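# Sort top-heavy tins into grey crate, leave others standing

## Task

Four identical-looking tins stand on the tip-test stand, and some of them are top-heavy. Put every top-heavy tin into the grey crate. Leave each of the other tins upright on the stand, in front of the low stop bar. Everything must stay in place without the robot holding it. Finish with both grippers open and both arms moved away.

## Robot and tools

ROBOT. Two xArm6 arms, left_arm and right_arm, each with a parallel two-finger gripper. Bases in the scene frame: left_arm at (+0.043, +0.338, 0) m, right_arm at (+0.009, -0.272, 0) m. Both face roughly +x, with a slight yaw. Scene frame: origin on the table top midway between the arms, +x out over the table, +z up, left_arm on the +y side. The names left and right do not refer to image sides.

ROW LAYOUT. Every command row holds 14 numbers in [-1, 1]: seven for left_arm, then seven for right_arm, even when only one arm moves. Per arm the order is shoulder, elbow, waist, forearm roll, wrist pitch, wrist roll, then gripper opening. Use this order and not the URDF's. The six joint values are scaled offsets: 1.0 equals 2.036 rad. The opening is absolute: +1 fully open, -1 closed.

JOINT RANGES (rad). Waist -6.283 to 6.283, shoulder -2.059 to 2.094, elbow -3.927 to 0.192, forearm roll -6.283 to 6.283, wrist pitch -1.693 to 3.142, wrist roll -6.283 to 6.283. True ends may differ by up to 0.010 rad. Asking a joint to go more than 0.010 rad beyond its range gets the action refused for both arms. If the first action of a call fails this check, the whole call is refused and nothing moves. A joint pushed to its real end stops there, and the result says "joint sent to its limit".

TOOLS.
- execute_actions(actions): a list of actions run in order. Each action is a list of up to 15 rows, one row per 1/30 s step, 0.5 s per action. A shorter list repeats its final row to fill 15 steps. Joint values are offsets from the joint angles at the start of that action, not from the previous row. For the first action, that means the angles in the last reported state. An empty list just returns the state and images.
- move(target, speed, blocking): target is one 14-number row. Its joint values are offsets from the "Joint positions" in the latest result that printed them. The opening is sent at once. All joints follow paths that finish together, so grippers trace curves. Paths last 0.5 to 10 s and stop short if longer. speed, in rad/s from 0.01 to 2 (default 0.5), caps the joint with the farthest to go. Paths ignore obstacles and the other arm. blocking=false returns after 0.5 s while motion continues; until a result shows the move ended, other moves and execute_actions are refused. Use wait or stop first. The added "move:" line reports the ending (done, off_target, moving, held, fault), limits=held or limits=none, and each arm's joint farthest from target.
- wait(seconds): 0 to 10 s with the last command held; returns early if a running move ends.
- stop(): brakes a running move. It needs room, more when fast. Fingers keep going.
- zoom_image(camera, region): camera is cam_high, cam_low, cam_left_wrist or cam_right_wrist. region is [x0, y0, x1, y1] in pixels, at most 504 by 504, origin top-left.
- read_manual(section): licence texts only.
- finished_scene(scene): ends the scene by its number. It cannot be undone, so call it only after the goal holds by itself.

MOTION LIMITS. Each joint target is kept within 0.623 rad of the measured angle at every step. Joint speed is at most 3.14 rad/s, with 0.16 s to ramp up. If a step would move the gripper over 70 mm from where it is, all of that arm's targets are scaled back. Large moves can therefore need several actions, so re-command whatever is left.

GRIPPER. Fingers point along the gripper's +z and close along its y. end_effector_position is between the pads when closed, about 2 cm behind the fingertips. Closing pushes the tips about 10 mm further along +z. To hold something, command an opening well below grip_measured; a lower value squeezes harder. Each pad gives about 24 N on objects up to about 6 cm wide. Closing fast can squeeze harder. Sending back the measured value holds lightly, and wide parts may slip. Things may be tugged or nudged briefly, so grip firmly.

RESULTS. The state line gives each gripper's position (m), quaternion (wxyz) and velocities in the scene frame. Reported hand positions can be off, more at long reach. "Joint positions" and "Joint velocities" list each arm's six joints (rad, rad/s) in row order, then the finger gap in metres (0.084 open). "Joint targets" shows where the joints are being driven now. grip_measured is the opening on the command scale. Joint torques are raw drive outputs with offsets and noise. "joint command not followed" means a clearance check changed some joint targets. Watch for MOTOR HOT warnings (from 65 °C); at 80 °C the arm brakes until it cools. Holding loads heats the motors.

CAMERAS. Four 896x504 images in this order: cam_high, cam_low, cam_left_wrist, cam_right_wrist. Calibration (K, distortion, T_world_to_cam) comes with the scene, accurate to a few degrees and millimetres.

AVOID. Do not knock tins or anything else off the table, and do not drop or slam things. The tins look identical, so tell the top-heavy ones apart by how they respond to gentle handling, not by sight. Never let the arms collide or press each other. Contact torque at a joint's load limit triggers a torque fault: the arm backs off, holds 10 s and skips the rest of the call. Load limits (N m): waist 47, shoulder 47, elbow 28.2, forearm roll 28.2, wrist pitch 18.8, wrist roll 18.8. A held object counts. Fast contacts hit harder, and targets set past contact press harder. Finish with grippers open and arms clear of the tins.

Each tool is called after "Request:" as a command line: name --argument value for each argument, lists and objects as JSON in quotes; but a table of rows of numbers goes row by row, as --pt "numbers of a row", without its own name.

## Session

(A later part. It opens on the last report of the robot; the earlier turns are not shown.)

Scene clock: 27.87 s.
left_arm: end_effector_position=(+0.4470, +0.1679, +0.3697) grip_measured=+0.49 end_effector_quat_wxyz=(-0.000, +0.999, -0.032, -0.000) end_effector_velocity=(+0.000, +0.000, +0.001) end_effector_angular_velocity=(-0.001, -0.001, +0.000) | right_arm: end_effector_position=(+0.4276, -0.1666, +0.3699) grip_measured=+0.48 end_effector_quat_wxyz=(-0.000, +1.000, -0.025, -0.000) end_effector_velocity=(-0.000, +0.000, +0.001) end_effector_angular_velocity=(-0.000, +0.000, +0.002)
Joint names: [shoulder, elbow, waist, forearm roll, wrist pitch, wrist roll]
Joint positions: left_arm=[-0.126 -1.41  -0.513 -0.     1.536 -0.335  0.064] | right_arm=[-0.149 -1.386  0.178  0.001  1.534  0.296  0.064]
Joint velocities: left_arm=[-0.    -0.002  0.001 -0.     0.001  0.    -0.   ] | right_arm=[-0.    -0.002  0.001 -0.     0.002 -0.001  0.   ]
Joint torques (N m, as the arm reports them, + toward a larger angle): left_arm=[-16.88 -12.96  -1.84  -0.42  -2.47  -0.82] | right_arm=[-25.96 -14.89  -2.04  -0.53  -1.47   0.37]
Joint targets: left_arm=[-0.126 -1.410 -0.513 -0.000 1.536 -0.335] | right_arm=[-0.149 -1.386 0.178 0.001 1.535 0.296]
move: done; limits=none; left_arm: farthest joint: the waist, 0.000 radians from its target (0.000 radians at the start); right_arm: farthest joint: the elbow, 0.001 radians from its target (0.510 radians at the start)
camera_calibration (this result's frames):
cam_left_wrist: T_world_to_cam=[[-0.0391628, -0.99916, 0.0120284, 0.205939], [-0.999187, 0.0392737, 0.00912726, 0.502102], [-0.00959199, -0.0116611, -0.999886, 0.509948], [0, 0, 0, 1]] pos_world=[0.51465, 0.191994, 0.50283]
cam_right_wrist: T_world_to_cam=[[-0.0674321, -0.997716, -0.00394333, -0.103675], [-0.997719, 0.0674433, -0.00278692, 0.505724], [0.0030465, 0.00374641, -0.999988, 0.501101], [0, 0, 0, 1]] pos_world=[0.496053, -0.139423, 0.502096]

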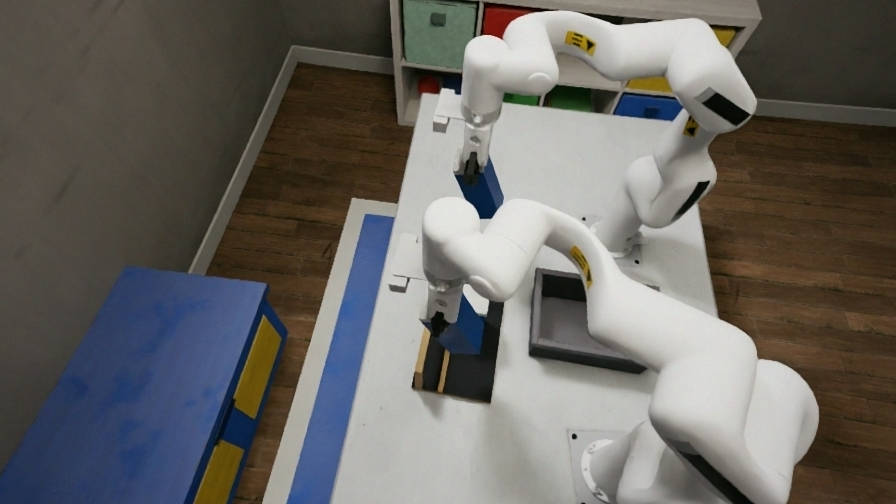

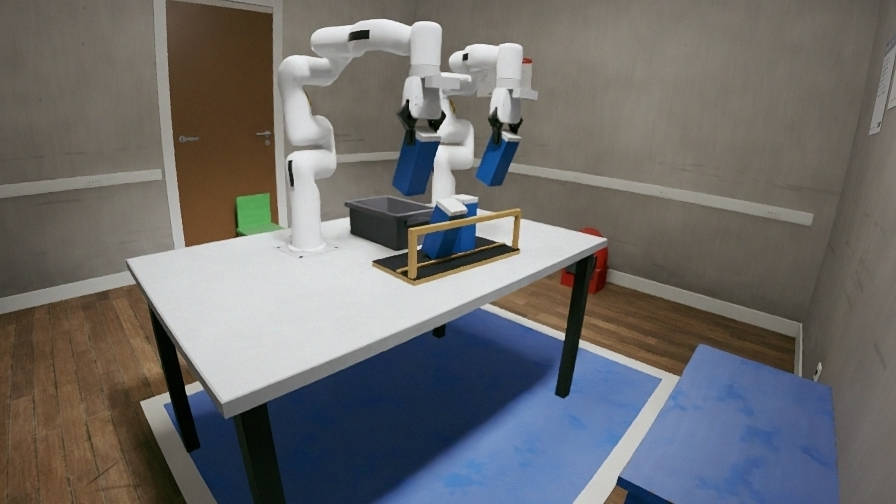

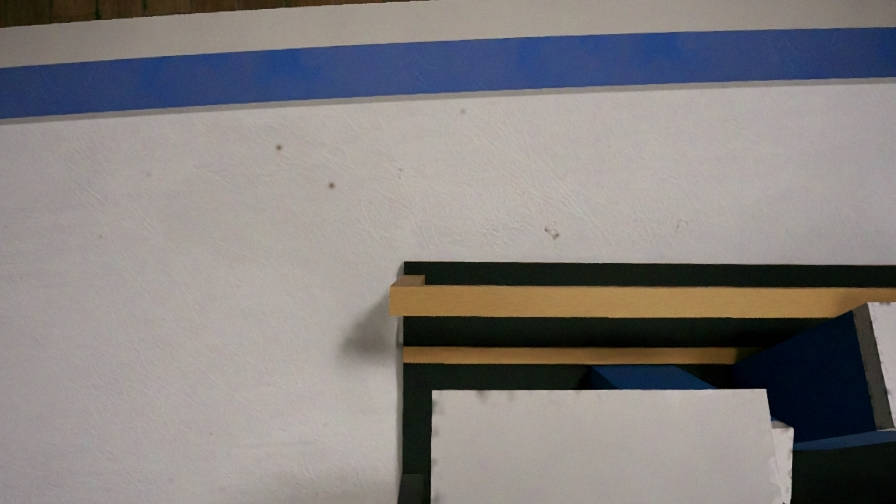

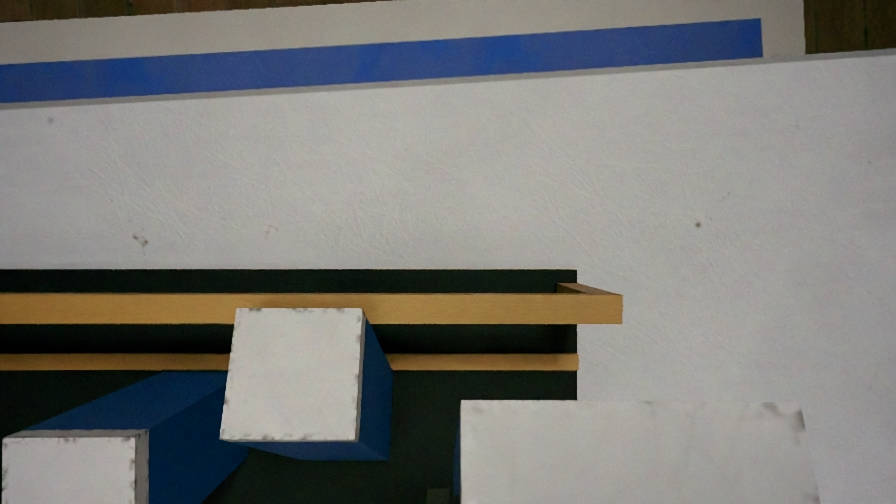

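Request:
move --target '[-0.2805,0.2942,-0.5128,0,-0.2003,0.1645,-0.5,0,0,0,0,0,0,-0.5]' --speed 0.9

Scene clock: 35.10 s.
left_arm: end_effector_position=(+0.0903, -0.0276, +0.3697) grip_measured=+0.49 end_effector_quat_wxyz=(+0.125, +0.738, -0.648, +0.141) end_effector_velocity=(-0.001, +0.000, -0.000) end_effector_angular_velocity=(-0.001, -0.001, -0.004) | right_arm: end_effector_position=(+0.4276, -0.1666, +0.3699) grip_measured=+0.48 end_effector_quat_wxyz=(-0.000, +1.000, -0.025, -0.000) end_effector_velocity=(+0.001, -0.000, -0.000) end_effector_angular_velocity=(-0.000, -0.001, -0.001)
Joint names: [shoulder, elbow, waist, forearm roll, wrist pitch, wrist roll]
Joint positions: left_arm=[-0.696 -0.811 -1.557 -0.     1.128 -0.     0.064] | right_arm=[-0.149 -1.386  0.178  0.001  1.534  0.296  0.064]
Joint velocities: left_arm=[-0.003  0.002 -0.004  0.    -0.     0.001 -0.   ] | right_arm=[ 0.001  0.001 -0.001 -0.    -0.002  0.    -0.   ]
Joint torques (N m, as the arm reports them, + toward a larger angle): left_arm=[ -7.38 -13.58  -1.62  -0.69  -3.77  -0.81] | right_arm=[-26.08 -14.89  -2.1   -0.54  -1.58   0.46]
Joint targets: left_arm=[-0.697 -0.811 -1.557 -0.000 1.128 -0.000] | right_arm=[-0.149 -1.386 0.178 0.001 1.534 0.296]
move: done; limits=none; left_arm: farthest joint: the shoulder, 0.001 radians from its target (0.571 radians at the start); right_arm: farthest joint: the waist, 0.000 radians from its target (0.000 radians at the start)
camera_calibration (this result's frames):
cam_left_wrist: T_world_to_cam=[[-0.988983, -0.146581, 0.0206487, 0.102761], [-0.144059, 0.920963, -0.362042, 0.237719], [0.034052, -0.361028, -0.931933, 0.46549], [0, 0, 0, 1]] pos_world=[0.120023, -0.0358123, 0.517748]
cam_right_wrist: T_world_to_cam=[[-0.0674318, -0.997716, -0.0039434, -0.103675], [-0.997719, 0.0674431, -0.00278712, 0.505724], [0.00304671, 0.00374646, -0.999988, 0.501101], [0, 0, 0, 1]] pos_world=[0.496053, -0.139423, 0.502096]

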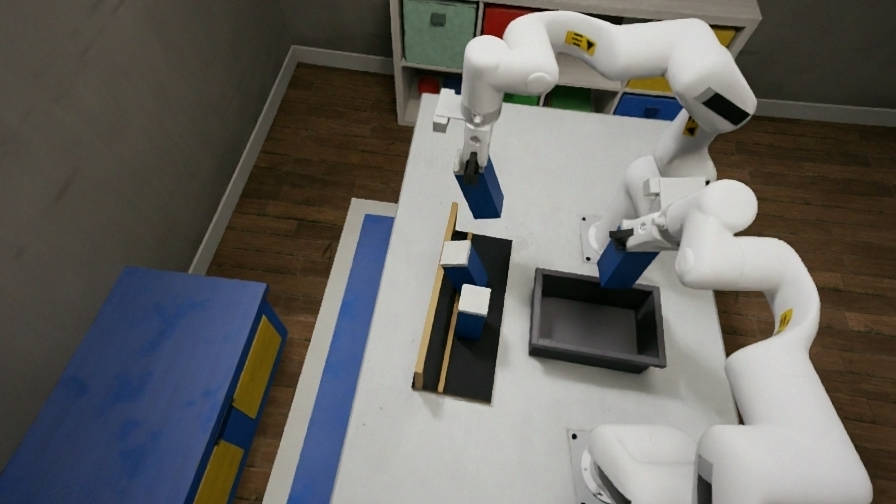

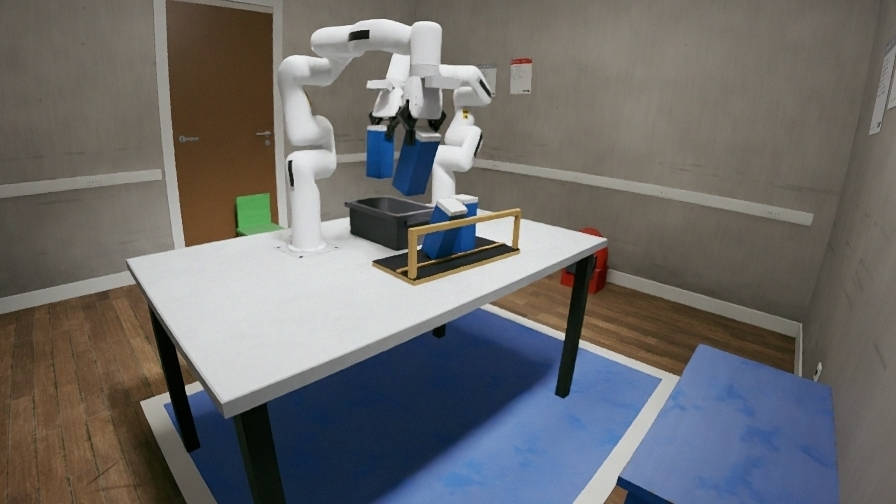

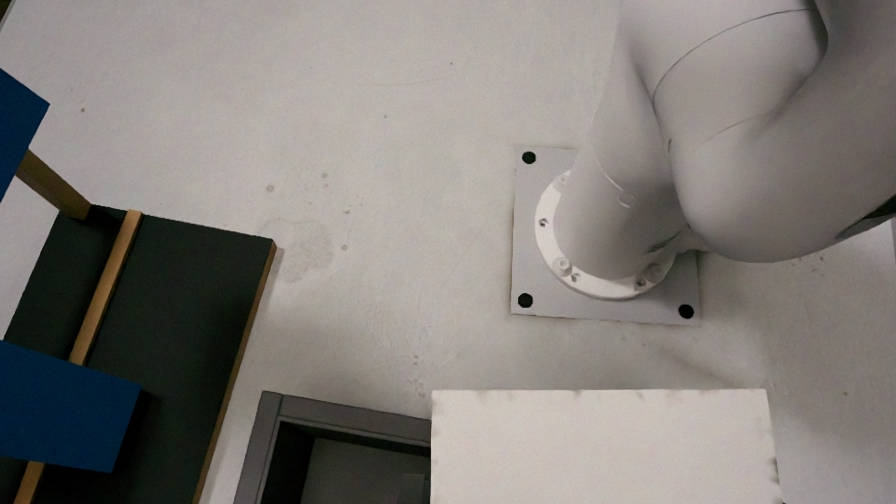

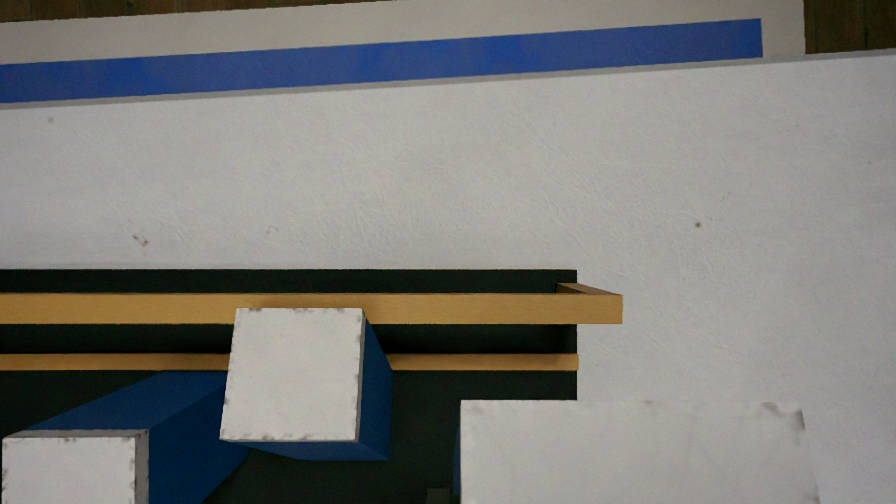

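Request:
move --target '[-0.0251,0.1545,0.0017,0,-0.1299,0,-0.5,0,0,0,0,0,0,-0.5]' --speed 0.7

Request:
move --target '[0.0602,0.1031,0,0,-0.1633,0,-0.5,0,0,0,0,0,0,-0.5]' --speed 0.5

Scene clock: 38.10 s.
left_arm: end_effector_position=(+0.0903, -0.0176, +0.2703) grip_measured=+0.49 end_effector_quat_wxyz=(+0.125, +0.739, -0.647, +0.142) end_effector_velocity=(-0.000, +0.000, -0.001) end_effector_angular_velocity=(+0.002, +0.000, -0.000) | right_arm: end_effector_position=(+0.4276, -0.1666, +0.3699) grip_measured=+0.48 end_effector_quat_wxyz=(-0.000, +1.000, -0.025, -0.000) end_effector_velocity=(-0.000, +0.000, -0.001) end_effector_angular_velocity=(-0.001, +0.002, +0.001)
Joint names: [shoulder, elbow, waist, forearm roll, wrist pitch, wrist roll]
Joint positions: left_arm=[-0.748 -0.497 -1.553 -0.     0.864 -0.     0.064] | right_arm=[-0.149 -1.386  0.178  0.001  1.534  0.296  0.064]
Joint velocities: left_arm=[ 0.     0.003 -0.     0.    -0.001 -0.     0.   ] | right_arm=[ 0.001  0.001  0.001 -0.    -0.     0.     0.   ]
Joint torques (N m, as the arm reports them, + toward a larger angle): left_arm=[ -6.65 -13.96  -1.82  -0.59  -3.74  -0.84] | right_arm=[-26.19 -14.78  -2.24  -0.56  -1.49   0.41]
Joint targets: left_arm=[-0.748 -0.496 -1.553 -0.000 0.864 -0.000] | right_arm=[-0.149 -1.386 0.178 0.001 1.534 0.296]
move: done; limits=none; left_arm: farthest joint: the shoulder, 0.001 radians from its target (0.050 radians at the start); right_arm: farthest joint: the waist, 0.000 radians from its target (0.000 radians at the start)
camera_calibration (this result's frames):
cam_left_wrist: T_world_to_cam=[[-0.988471, -0.14999, 0.0206731, 0.10613], [-0.147192, 0.919952, -0.363349, 0.193177], [0.0354804, -0.362203, -0.931424, 0.376201], [0, 0, 0, 1]] pos_world=[0.119993, -0.0255336, 0.418399]
cam_right_wrist: T_world_to_cam=[[-0.067432, -0.997716, -0.00394338, -0.103675], [-0.997719, 0.0674432, -0.00278698, 0.505724], [0.00304657, 0.00374645, -0.999988, 0.501101], [0, 0, 0, 1]] pos_world=[0.496053, -0.139423, 0.502096]

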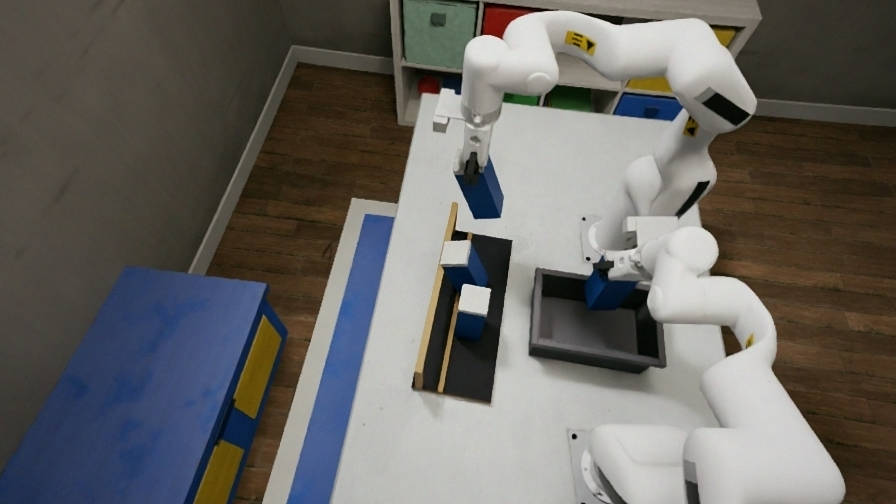

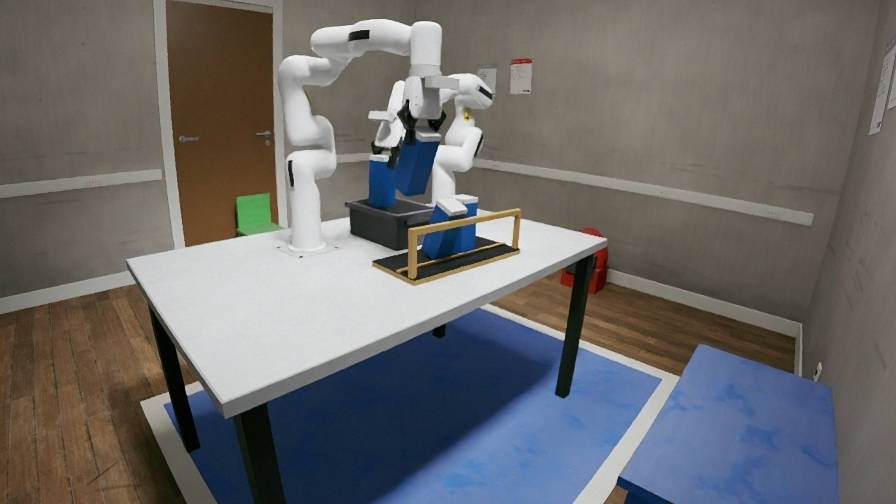

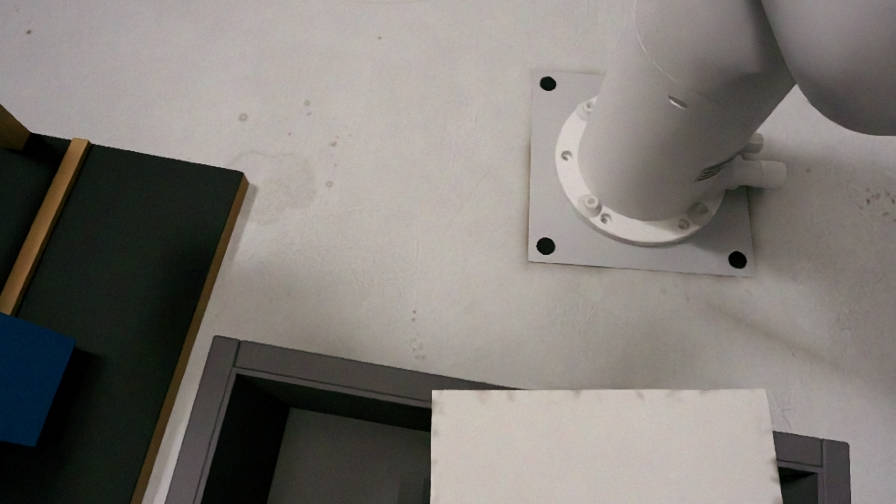

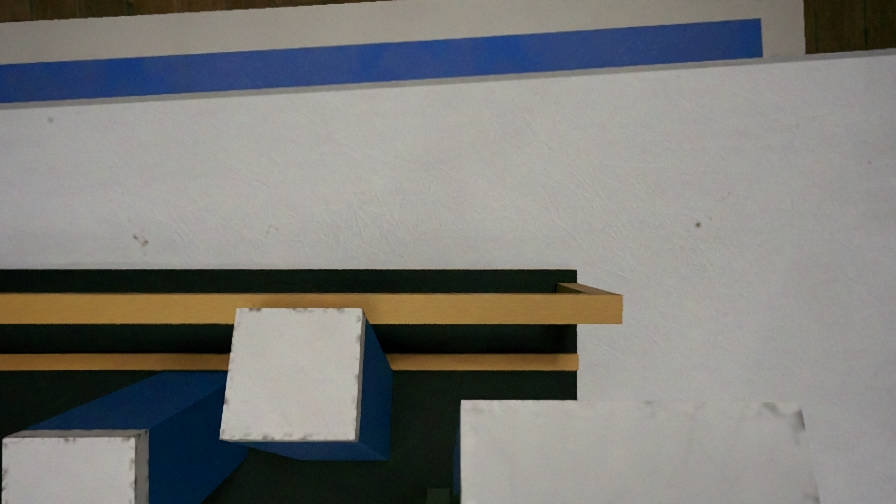

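Scene clock: 39.37 s.
left_arm: end_effector_position=(+0.0904, -0.0179, +0.1756) grip_measured=+0.49 end_effector_quat_wxyz=(+0.125, +0.739, -0.647, +0.142) end_effector_velocity=(-0.000, +0.001, -0.002) end_effector_angular_velocity=(+0.002, -0.000, -0.001) | right_arm: end_effector_position=(+0.4276, -0.1666, +0.3699) grip_measured=+0.48 end_effector_quat_wxyz=(-0.000, +1.000, -0.025, -0.000) end_effector_velocity=(+0.000, +0.000, -0.001) end_effector_angular_velocity=(+0.000, +0.001, +0.000)
Joint names: [shoulder, elbow, waist, forearm roll, wrist pitch, wrist roll]
Joint positions: left_arm=[-0.625 -0.287 -1.553 -0.     0.532 -0.     0.064] | right_arm=[-0.149 -1.386  0.178  0.001  1.534  0.296  0.064]
Joint velocities: left_arm=[ 0.002  0.003 -0.     0.001 -0.002  0.     0.   ] | right_arm=[ 0.002  0.     0.     0.    -0.001  0.    -0.   ]
Joint torques (N m, as the arm reports them, + toward a larger angle): left_arm=[ -7.59 -13.07  -1.5   -0.47  -3.67  -0.78] | right_arm=[-26.35 -14.89  -2.23  -0.51  -1.51   0.47]
Joint targets: left_arm=[-0.625 -0.287 -1.553 -0.000 0.531 -0.000] | right_arm=[-0.149 -1.386 0.178 0.001 1.534 0.296]
move: done; limits=none; left_arm: farthest joint: the waist, 0.000 radians from its target (0.000 radians at the start); right_arm: farthest joint: the waist, 0.000 radians from its target (0.000 radians at the start)
camera_calibration (this result's frames):
cam_left_wrist: T_world_to_cam=[[-0.988469, -0.150006, 0.020671, 0.108091], [-0.147189, 0.91977, -0.363811, 0.159064], [0.0355613, -0.362658, -0.931244, 0.287857], [0, 0, 0, 1]] pos_world=[0.12002, -0.0256944, 0.3237]
cam_right_wrist: T_world_to_cam=[[-0.0674319, -0.997716, -0.00394337, -0.103675], [-0.997719, 0.0674431, -0.00278695, 0.505724], [0.00304654, 0.00374645, -0.999988, 0.501101], [0, 0, 0, 1]] pos_world=[0.496053, -0.139423, 0.502096]

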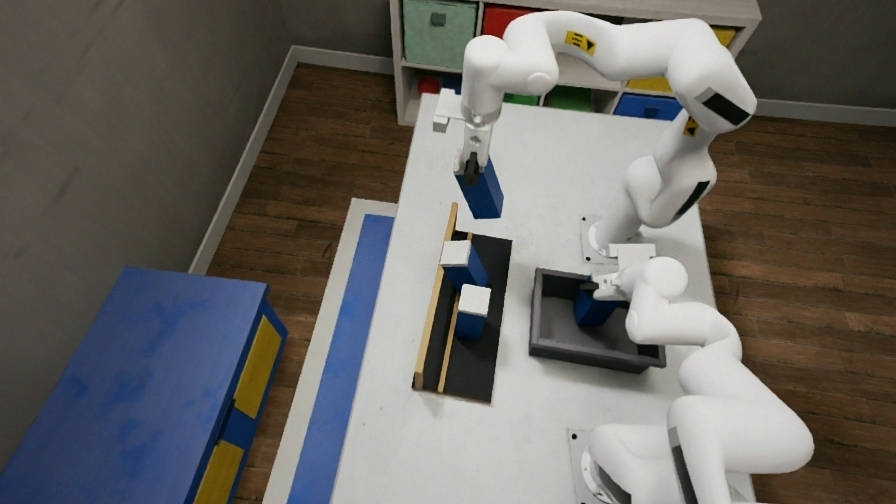

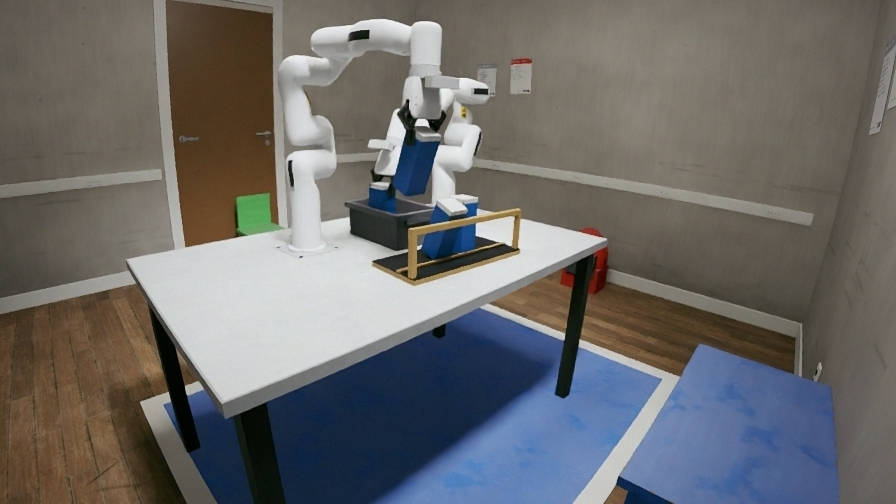

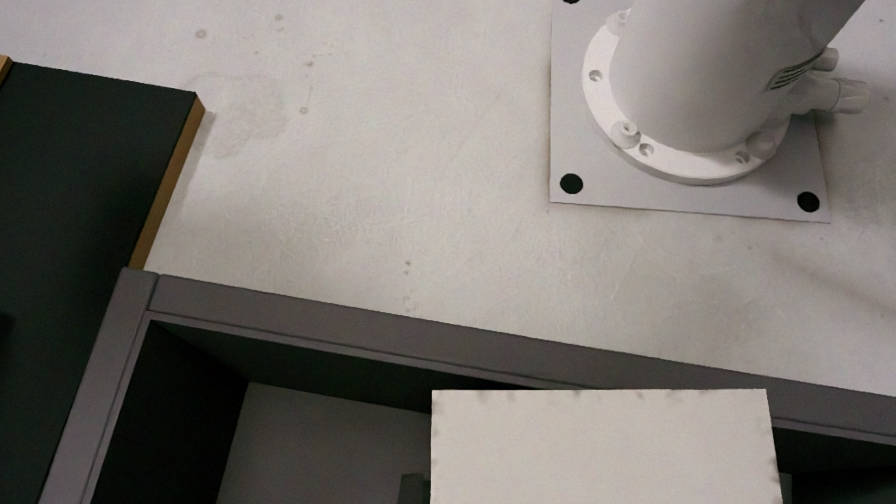

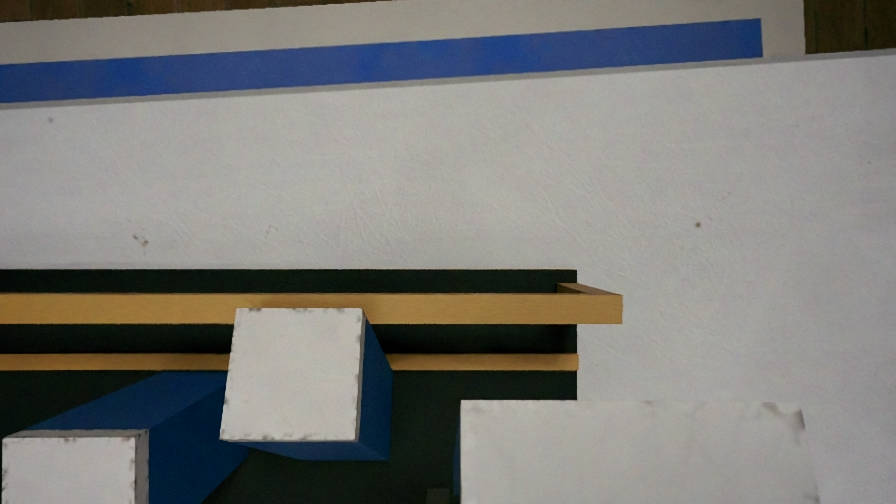

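Request:
execute_actions --actions '[[[0,0,0,0,0,0,0.3,0,0,0,0,0,0,-0.5],[0,0,0,0,0,0,0.5,0,0,0,0,0,0,-0.5],[0,0,0,0,0,0,0.6,0,0,0,0,0,0,-0.5],[0,0,0,0,0,0,0.7,0,0,0,0,0,0,-0.5],[0,0,0,0,0,0,0.85,0,0,0,0,0,0,-0.5]]]'

Request:
move --target '[-0.0602,-0.1031,0,0,0.1633,0,0.85,0,0,0,0,0,0,-0.5]' --speed 0.7

Scene clock: 40.73 s.
left_arm: end_effector_position=(+0.0904, -0.0179, +0.1756) grip_measured=+0.85 end_effector_quat_wxyz=(+0.125, +0.739, -0.647, +0.142) end_effector_velocity=(-0.000, +0.000, -0.000) end_effector_angular_velocity=(+0.001, -0.000, -0.001) | right_arm: end_effector_position=(+0.4276, -0.1666, +0.3699) grip_measured=+0.48 end_effector_quat_wxyz=(-0.000, +1.000, -0.025, -0.000) end_effector_velocity=(+0.000, +0.000, -0.000) end_effector_angular_velocity=(-0.001, +0.000, +0.000)
Joint names: [shoulder, elbow, waist, forearm roll, wrist pitch, wrist roll]
Joint positions: left_arm=[-0.625 -0.287 -1.553 -0.     0.532 -0.     0.078] | right_arm=[-0.149 -1.386  0.178  0.001  1.534  0.296  0.064]
Joint velocities: left_arm=[-0.     0.001 -0.001  0.     0.    -0.     0.   ] | right_arm=[ 0.    -0.     0.001 -0.001  0.     0.    -0.   ]
Joint torques (N m, as the arm reports them, + toward a larger angle): left_arm=[ -6.75 -11.89  -1.87  -0.48  -3.01  -0.86] | right_arm=[-26.24 -14.85  -1.98  -0.59  -1.51   0.42]
Joint targets: left_arm=[-0.625 -0.287 -1.553 -0.000 0.532 -0.000] | right_arm=[-0.149 -1.386 0.178 0.001 1.534 0.296]
camera_calibration (this result's frames):
cam_left_wrist: T_world_to_cam=[[-0.988462, -0.150055, 0.0206425, 0.108124], [-0.147221, 0.919739, -0.363876, 0.159091], [0.0356156, -0.362716, -0.931219, 0.287861], [0, 0, 0, 1]] pos_world=[0.120045, -0.025686, 0.323719]
cam_right_wrist: T_world_to_cam=[[-0.0674319, -0.997716, -0.00394335, -0.103675], [-0.997719, 0.0674431, -0.00278706, 0.505724], [0.00304664, 0.00374642, -0.999988, 0.501101], [0, 0, 0, 1]] pos_world=[0.496053, -0.139423, 0.502096]

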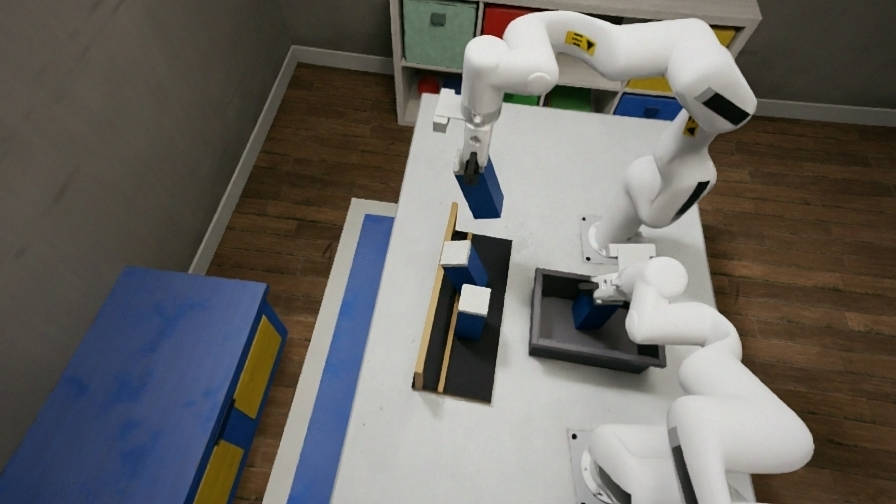

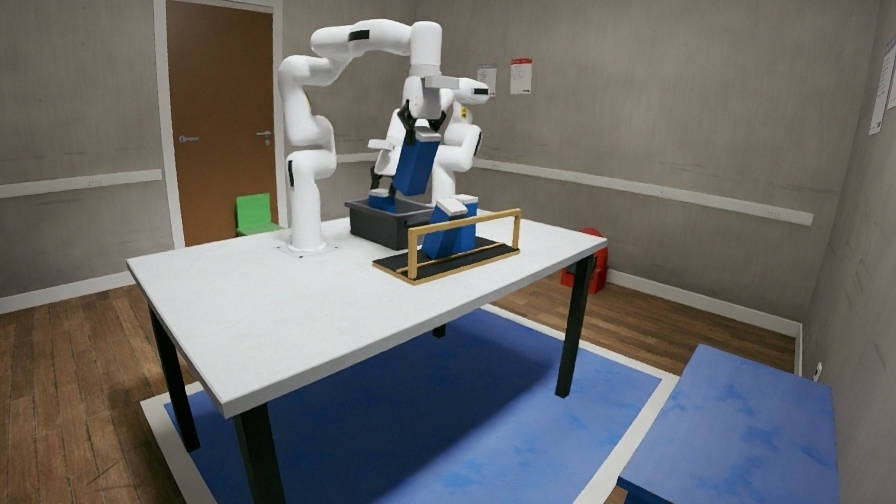

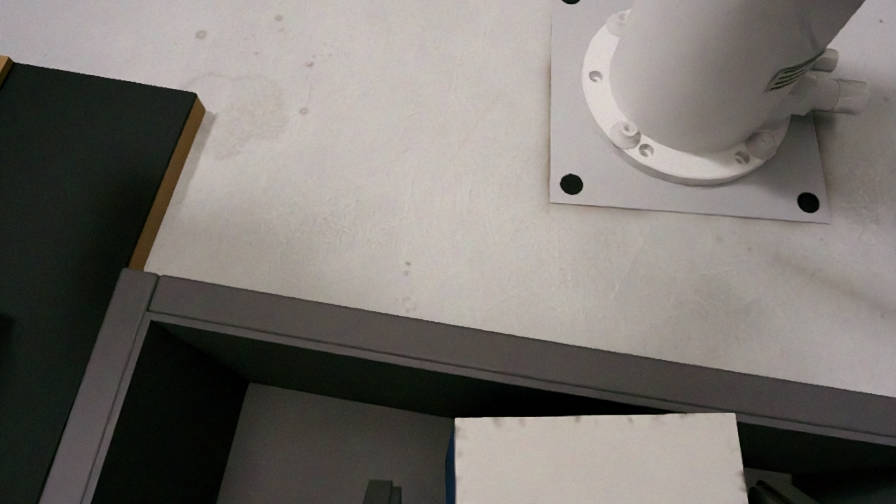

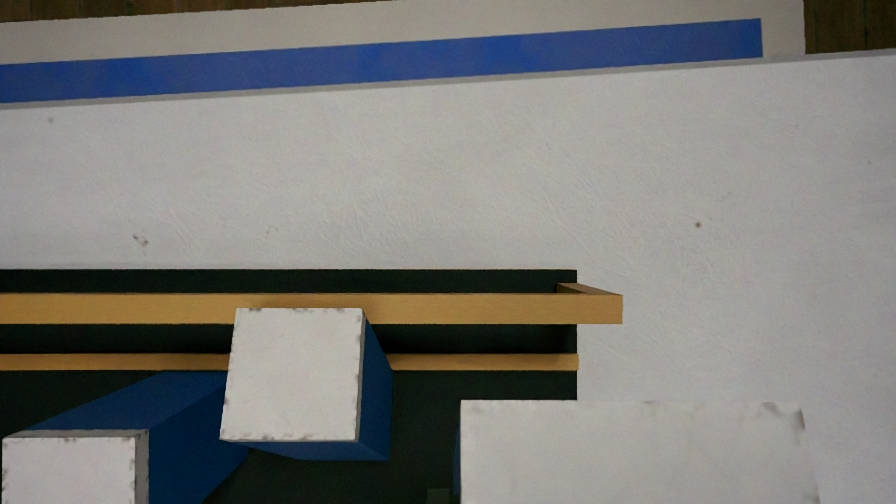

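Scene clock: 41.90 s.
left_arm: end_effector_position=(+0.0903, -0.0176, +0.2704) grip_measured=+0.85 end_effector_quat_wxyz=(+0.125, +0.739, -0.647, +0.142) end_effector_velocity=(+0.000, -0.000, +0.002) end_effector_angular_velocity=(-0.003, -0.000, +0.000) | right_arm: end_effector_position=(+0.4276, -0.1666, +0.3699) grip_measured=+0.48 end_effector_quat_wxyz=(-0.000, +1.000, -0.025, -0.000) end_effector_velocity=(+0.000, +0.000, -0.001) end_effector_angular_velocity=(-0.000, +0.002, -0.000)
Joint names: [shoulder, elbow, waist, forearm roll, wrist pitch, wrist roll]
Joint positions: left_arm=[-0.748 -0.497 -1.553 -0.     0.864 -0.     0.078] | right_arm=[-0.149 -1.386  0.178  0.001  1.534  0.296  0.064]
Joint velocities: left_arm=[-0.001 -0.004 -0.     0.     0.003 -0.    -0.   ] | right_arm=[ 0.002  0.001  0.001  0.    -0.001  0.001 -0.   ]
Joint torques (N m, as the arm reports them, + toward a larger angle): left_arm=[ -5.6  -12.86  -1.99  -0.49  -2.96  -0.77] | right_arm=[-26.28 -14.77  -2.07  -0.5   -1.47   0.43]
Joint targets: left_arm=[-0.748 -0.497 -1.553 -0.000 0.864 -0.000] | right_arm=[-0.149 -1.386 0.178 0.001 1.534 0.296]
move: done; limits=none; left_arm: farthest joint: the wrist pitch, 0.001 radians from its target (0.333 radians at the start); right_arm: farthest joint: the waist, 0.000 radians from its target (0.000 radians at the start)
camera_calibration (this result's frames):
cam_left_wrist: T_world_to_cam=[[-0.988463, -0.150049, 0.020639, 0.10617], [-0.147232, 0.91992, -0.363413, 0.193211], [0.0355434, -0.362259, -0.931399, 0.376211], [0, 0, 0, 1]] pos_world=[0.12002, -0.0255219, 0.418427]
cam_right_wrist: T_world_to_cam=[[-0.0674319, -0.997716, -0.00394335, -0.103675], [-0.997719, 0.0674431, -0.00278706, 0.505724], [0.00304665, 0.00374642, -0.999988, 0.501101], [0, 0, 0, 1]] pos_world=[0.496053, -0.139423, 0.502096]

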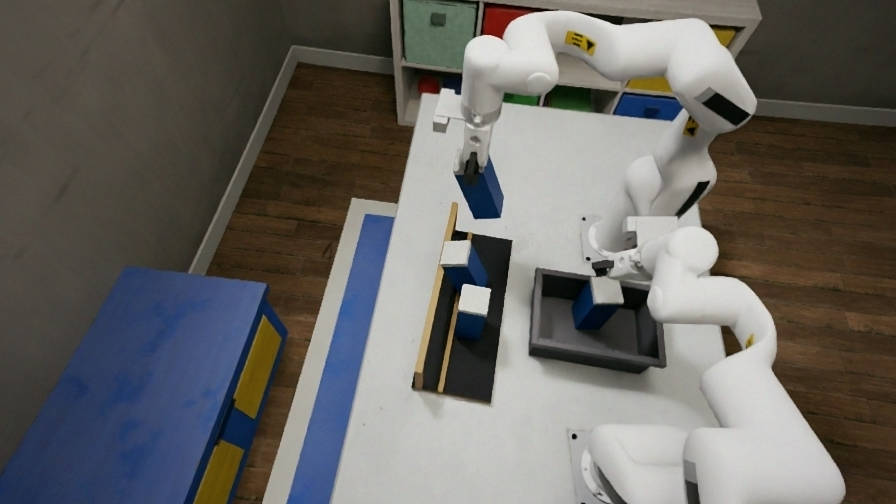

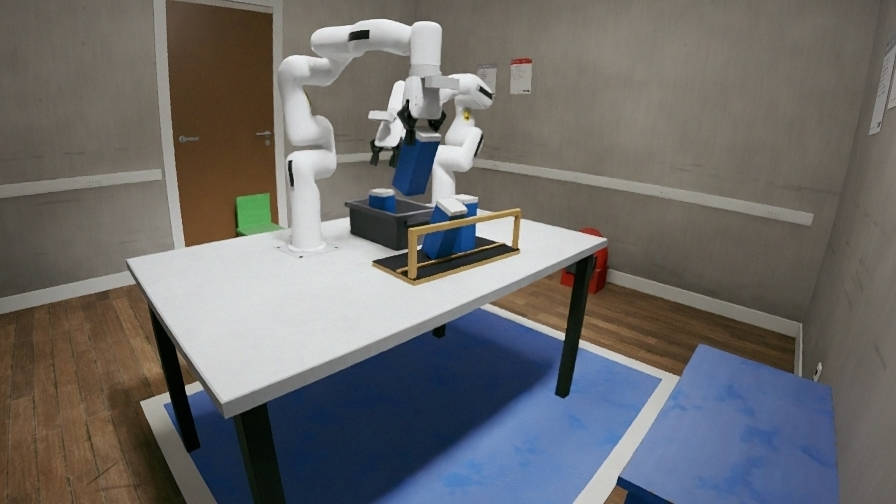

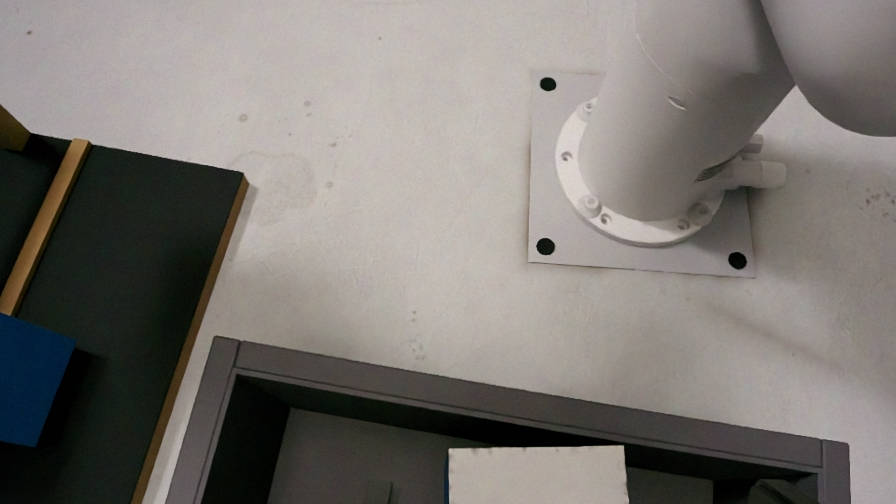

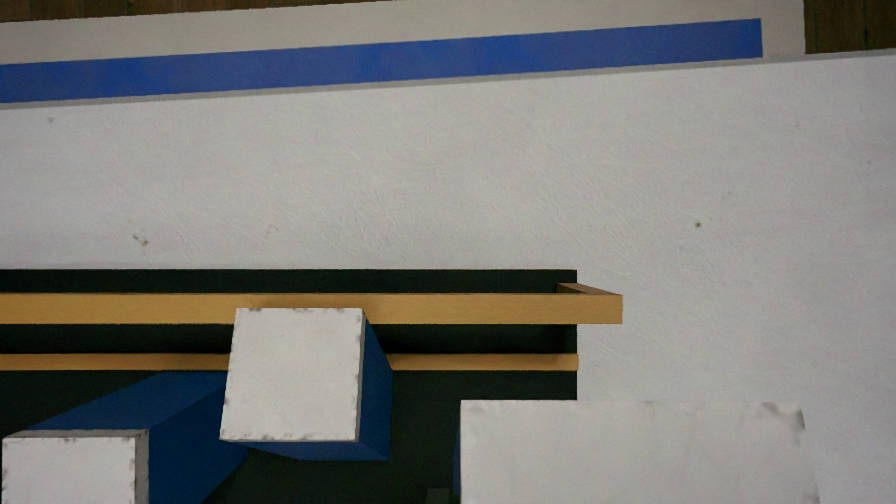

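Request:
move --target '[0,0,-0.663,0,0,0,0.85,-0.2470,0.2689,0.4252,0,-0.2081,-0.1454,-0.5]' --speed 1.0

Scene clock: 45.00 s.
left_arm: end_effector_position=(-0.2937, +0.2140, +0.2704) grip_measured=+0.85 end_effector_quat_wxyz=(-0.186, -0.173, +0.967, -0.033) end_effector_velocity=(-0.001, +0.001, +0.000) end_effector_angular_velocity=(-0.001, +0.000, -0.004) | right_arm: end_effector_position=(+0.1776, +0.0696, +0.3698) grip_measured=+0.48 end_effector_quat_wxyz=(-0.100, +0.834, +0.518, +0.160) end_effector_velocity=(-0.001, +0.000, +0.000) end_effector_angular_velocity=(+0.001, -0.002, +0.002)
Joint names: [shoulder, elbow, waist, forearm roll, wrist pitch, wrist roll]
Joint positions: left_arm=[-0.748 -0.497 -2.902 -0.     0.864 -0.     0.078] | right_arm=[-0.652 -0.839  1.044  0.001  1.111  0.     0.064]
Joint velocities: left_arm=[ 0.001 -0.002 -0.004  0.001  0.    -0.    -0.   ] | right_arm=[-0.002  0.002  0.002 -0.001 -0.002 -0.001 -0.   ]
Joint torques (N m, as the arm reports them, + toward a larger angle): left_arm=[ -5.37 -12.9   -1.56  -0.47  -3.04  -0.93] | right_arm=[-13.79 -15.84  -1.99  -0.58  -2.24   0.42]
Joint targets: left_arm=[-0.748 -0.497 -2.903 -0.000 0.864 -0.000] | right_arm=[-0.652 -0.838 1.044 0.001 1.111 0.000]
move: done; limits=none; left_arm: farthest joint: the waist, 0.000 radians from its target (1.349 radians at the start); right_arm: farthest joint: the wrist pitch, 0.001 radians from its target (0.424 radians at the start)
camera_calibration (this result's frames):
cam_left_wrist: T_world_to_cam=[[-0.363685, 0.931293, 0.0206339, -0.286629], [0.865046, 0.345867, -0.363416, 0.3437], [-0.345584, -0.11432, -0.931398, 0.308791], [0, 0, 0, 1]] pos_world=[-0.294846, 0.183362, 0.418428]
cam_right_wrist: T_world_to_cam=[[0.889407, -0.456994, -0.010558, -0.089961], [-0.427598, -0.823587, -0.372645, 0.337925], [0.161601, 0.335948, -0.927914, 0.42292], [0, 0, 0, 1]] pos_world=[0.156164, 0.0951201, 0.51741]

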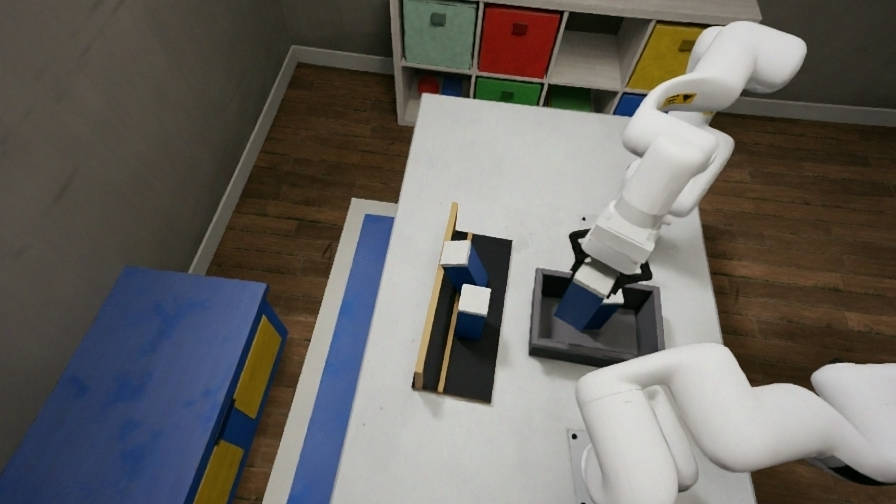

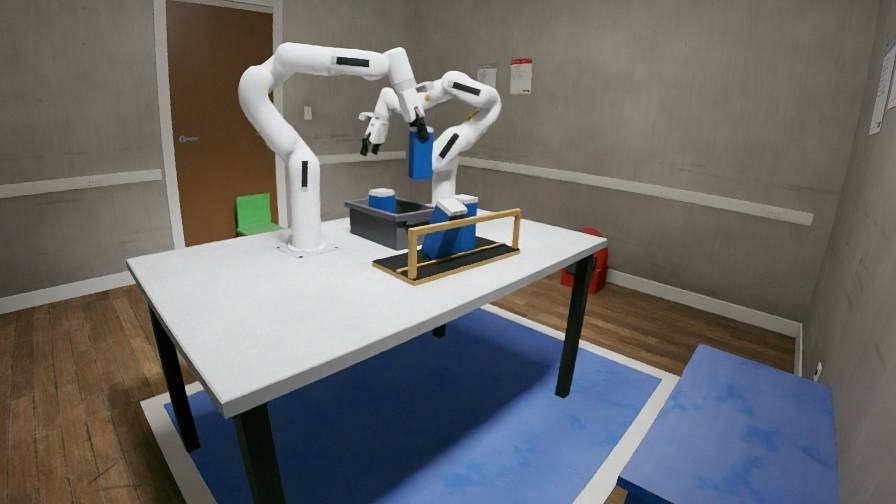

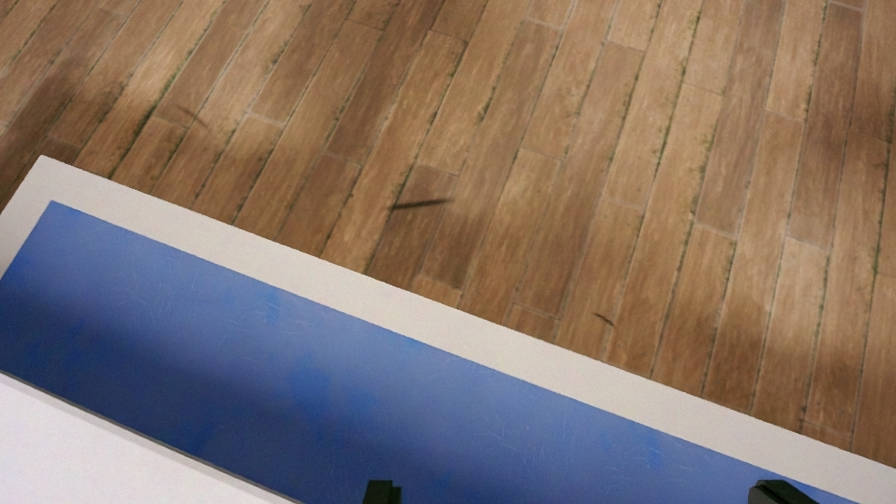

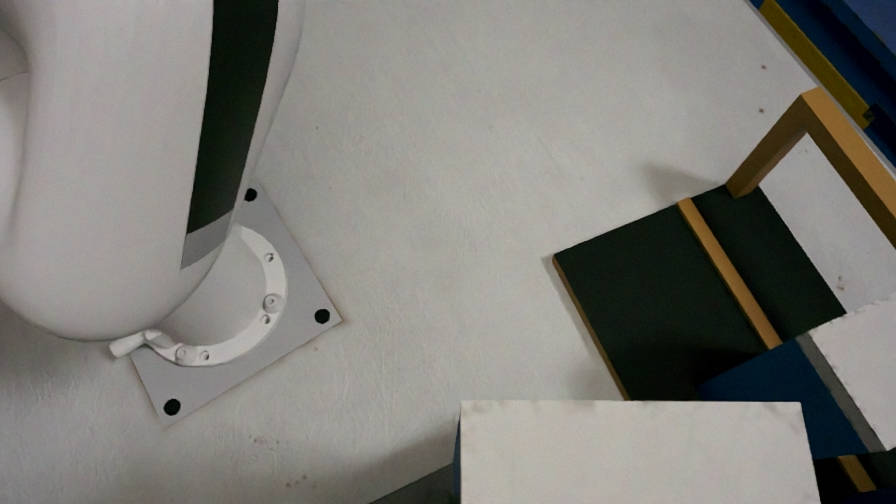

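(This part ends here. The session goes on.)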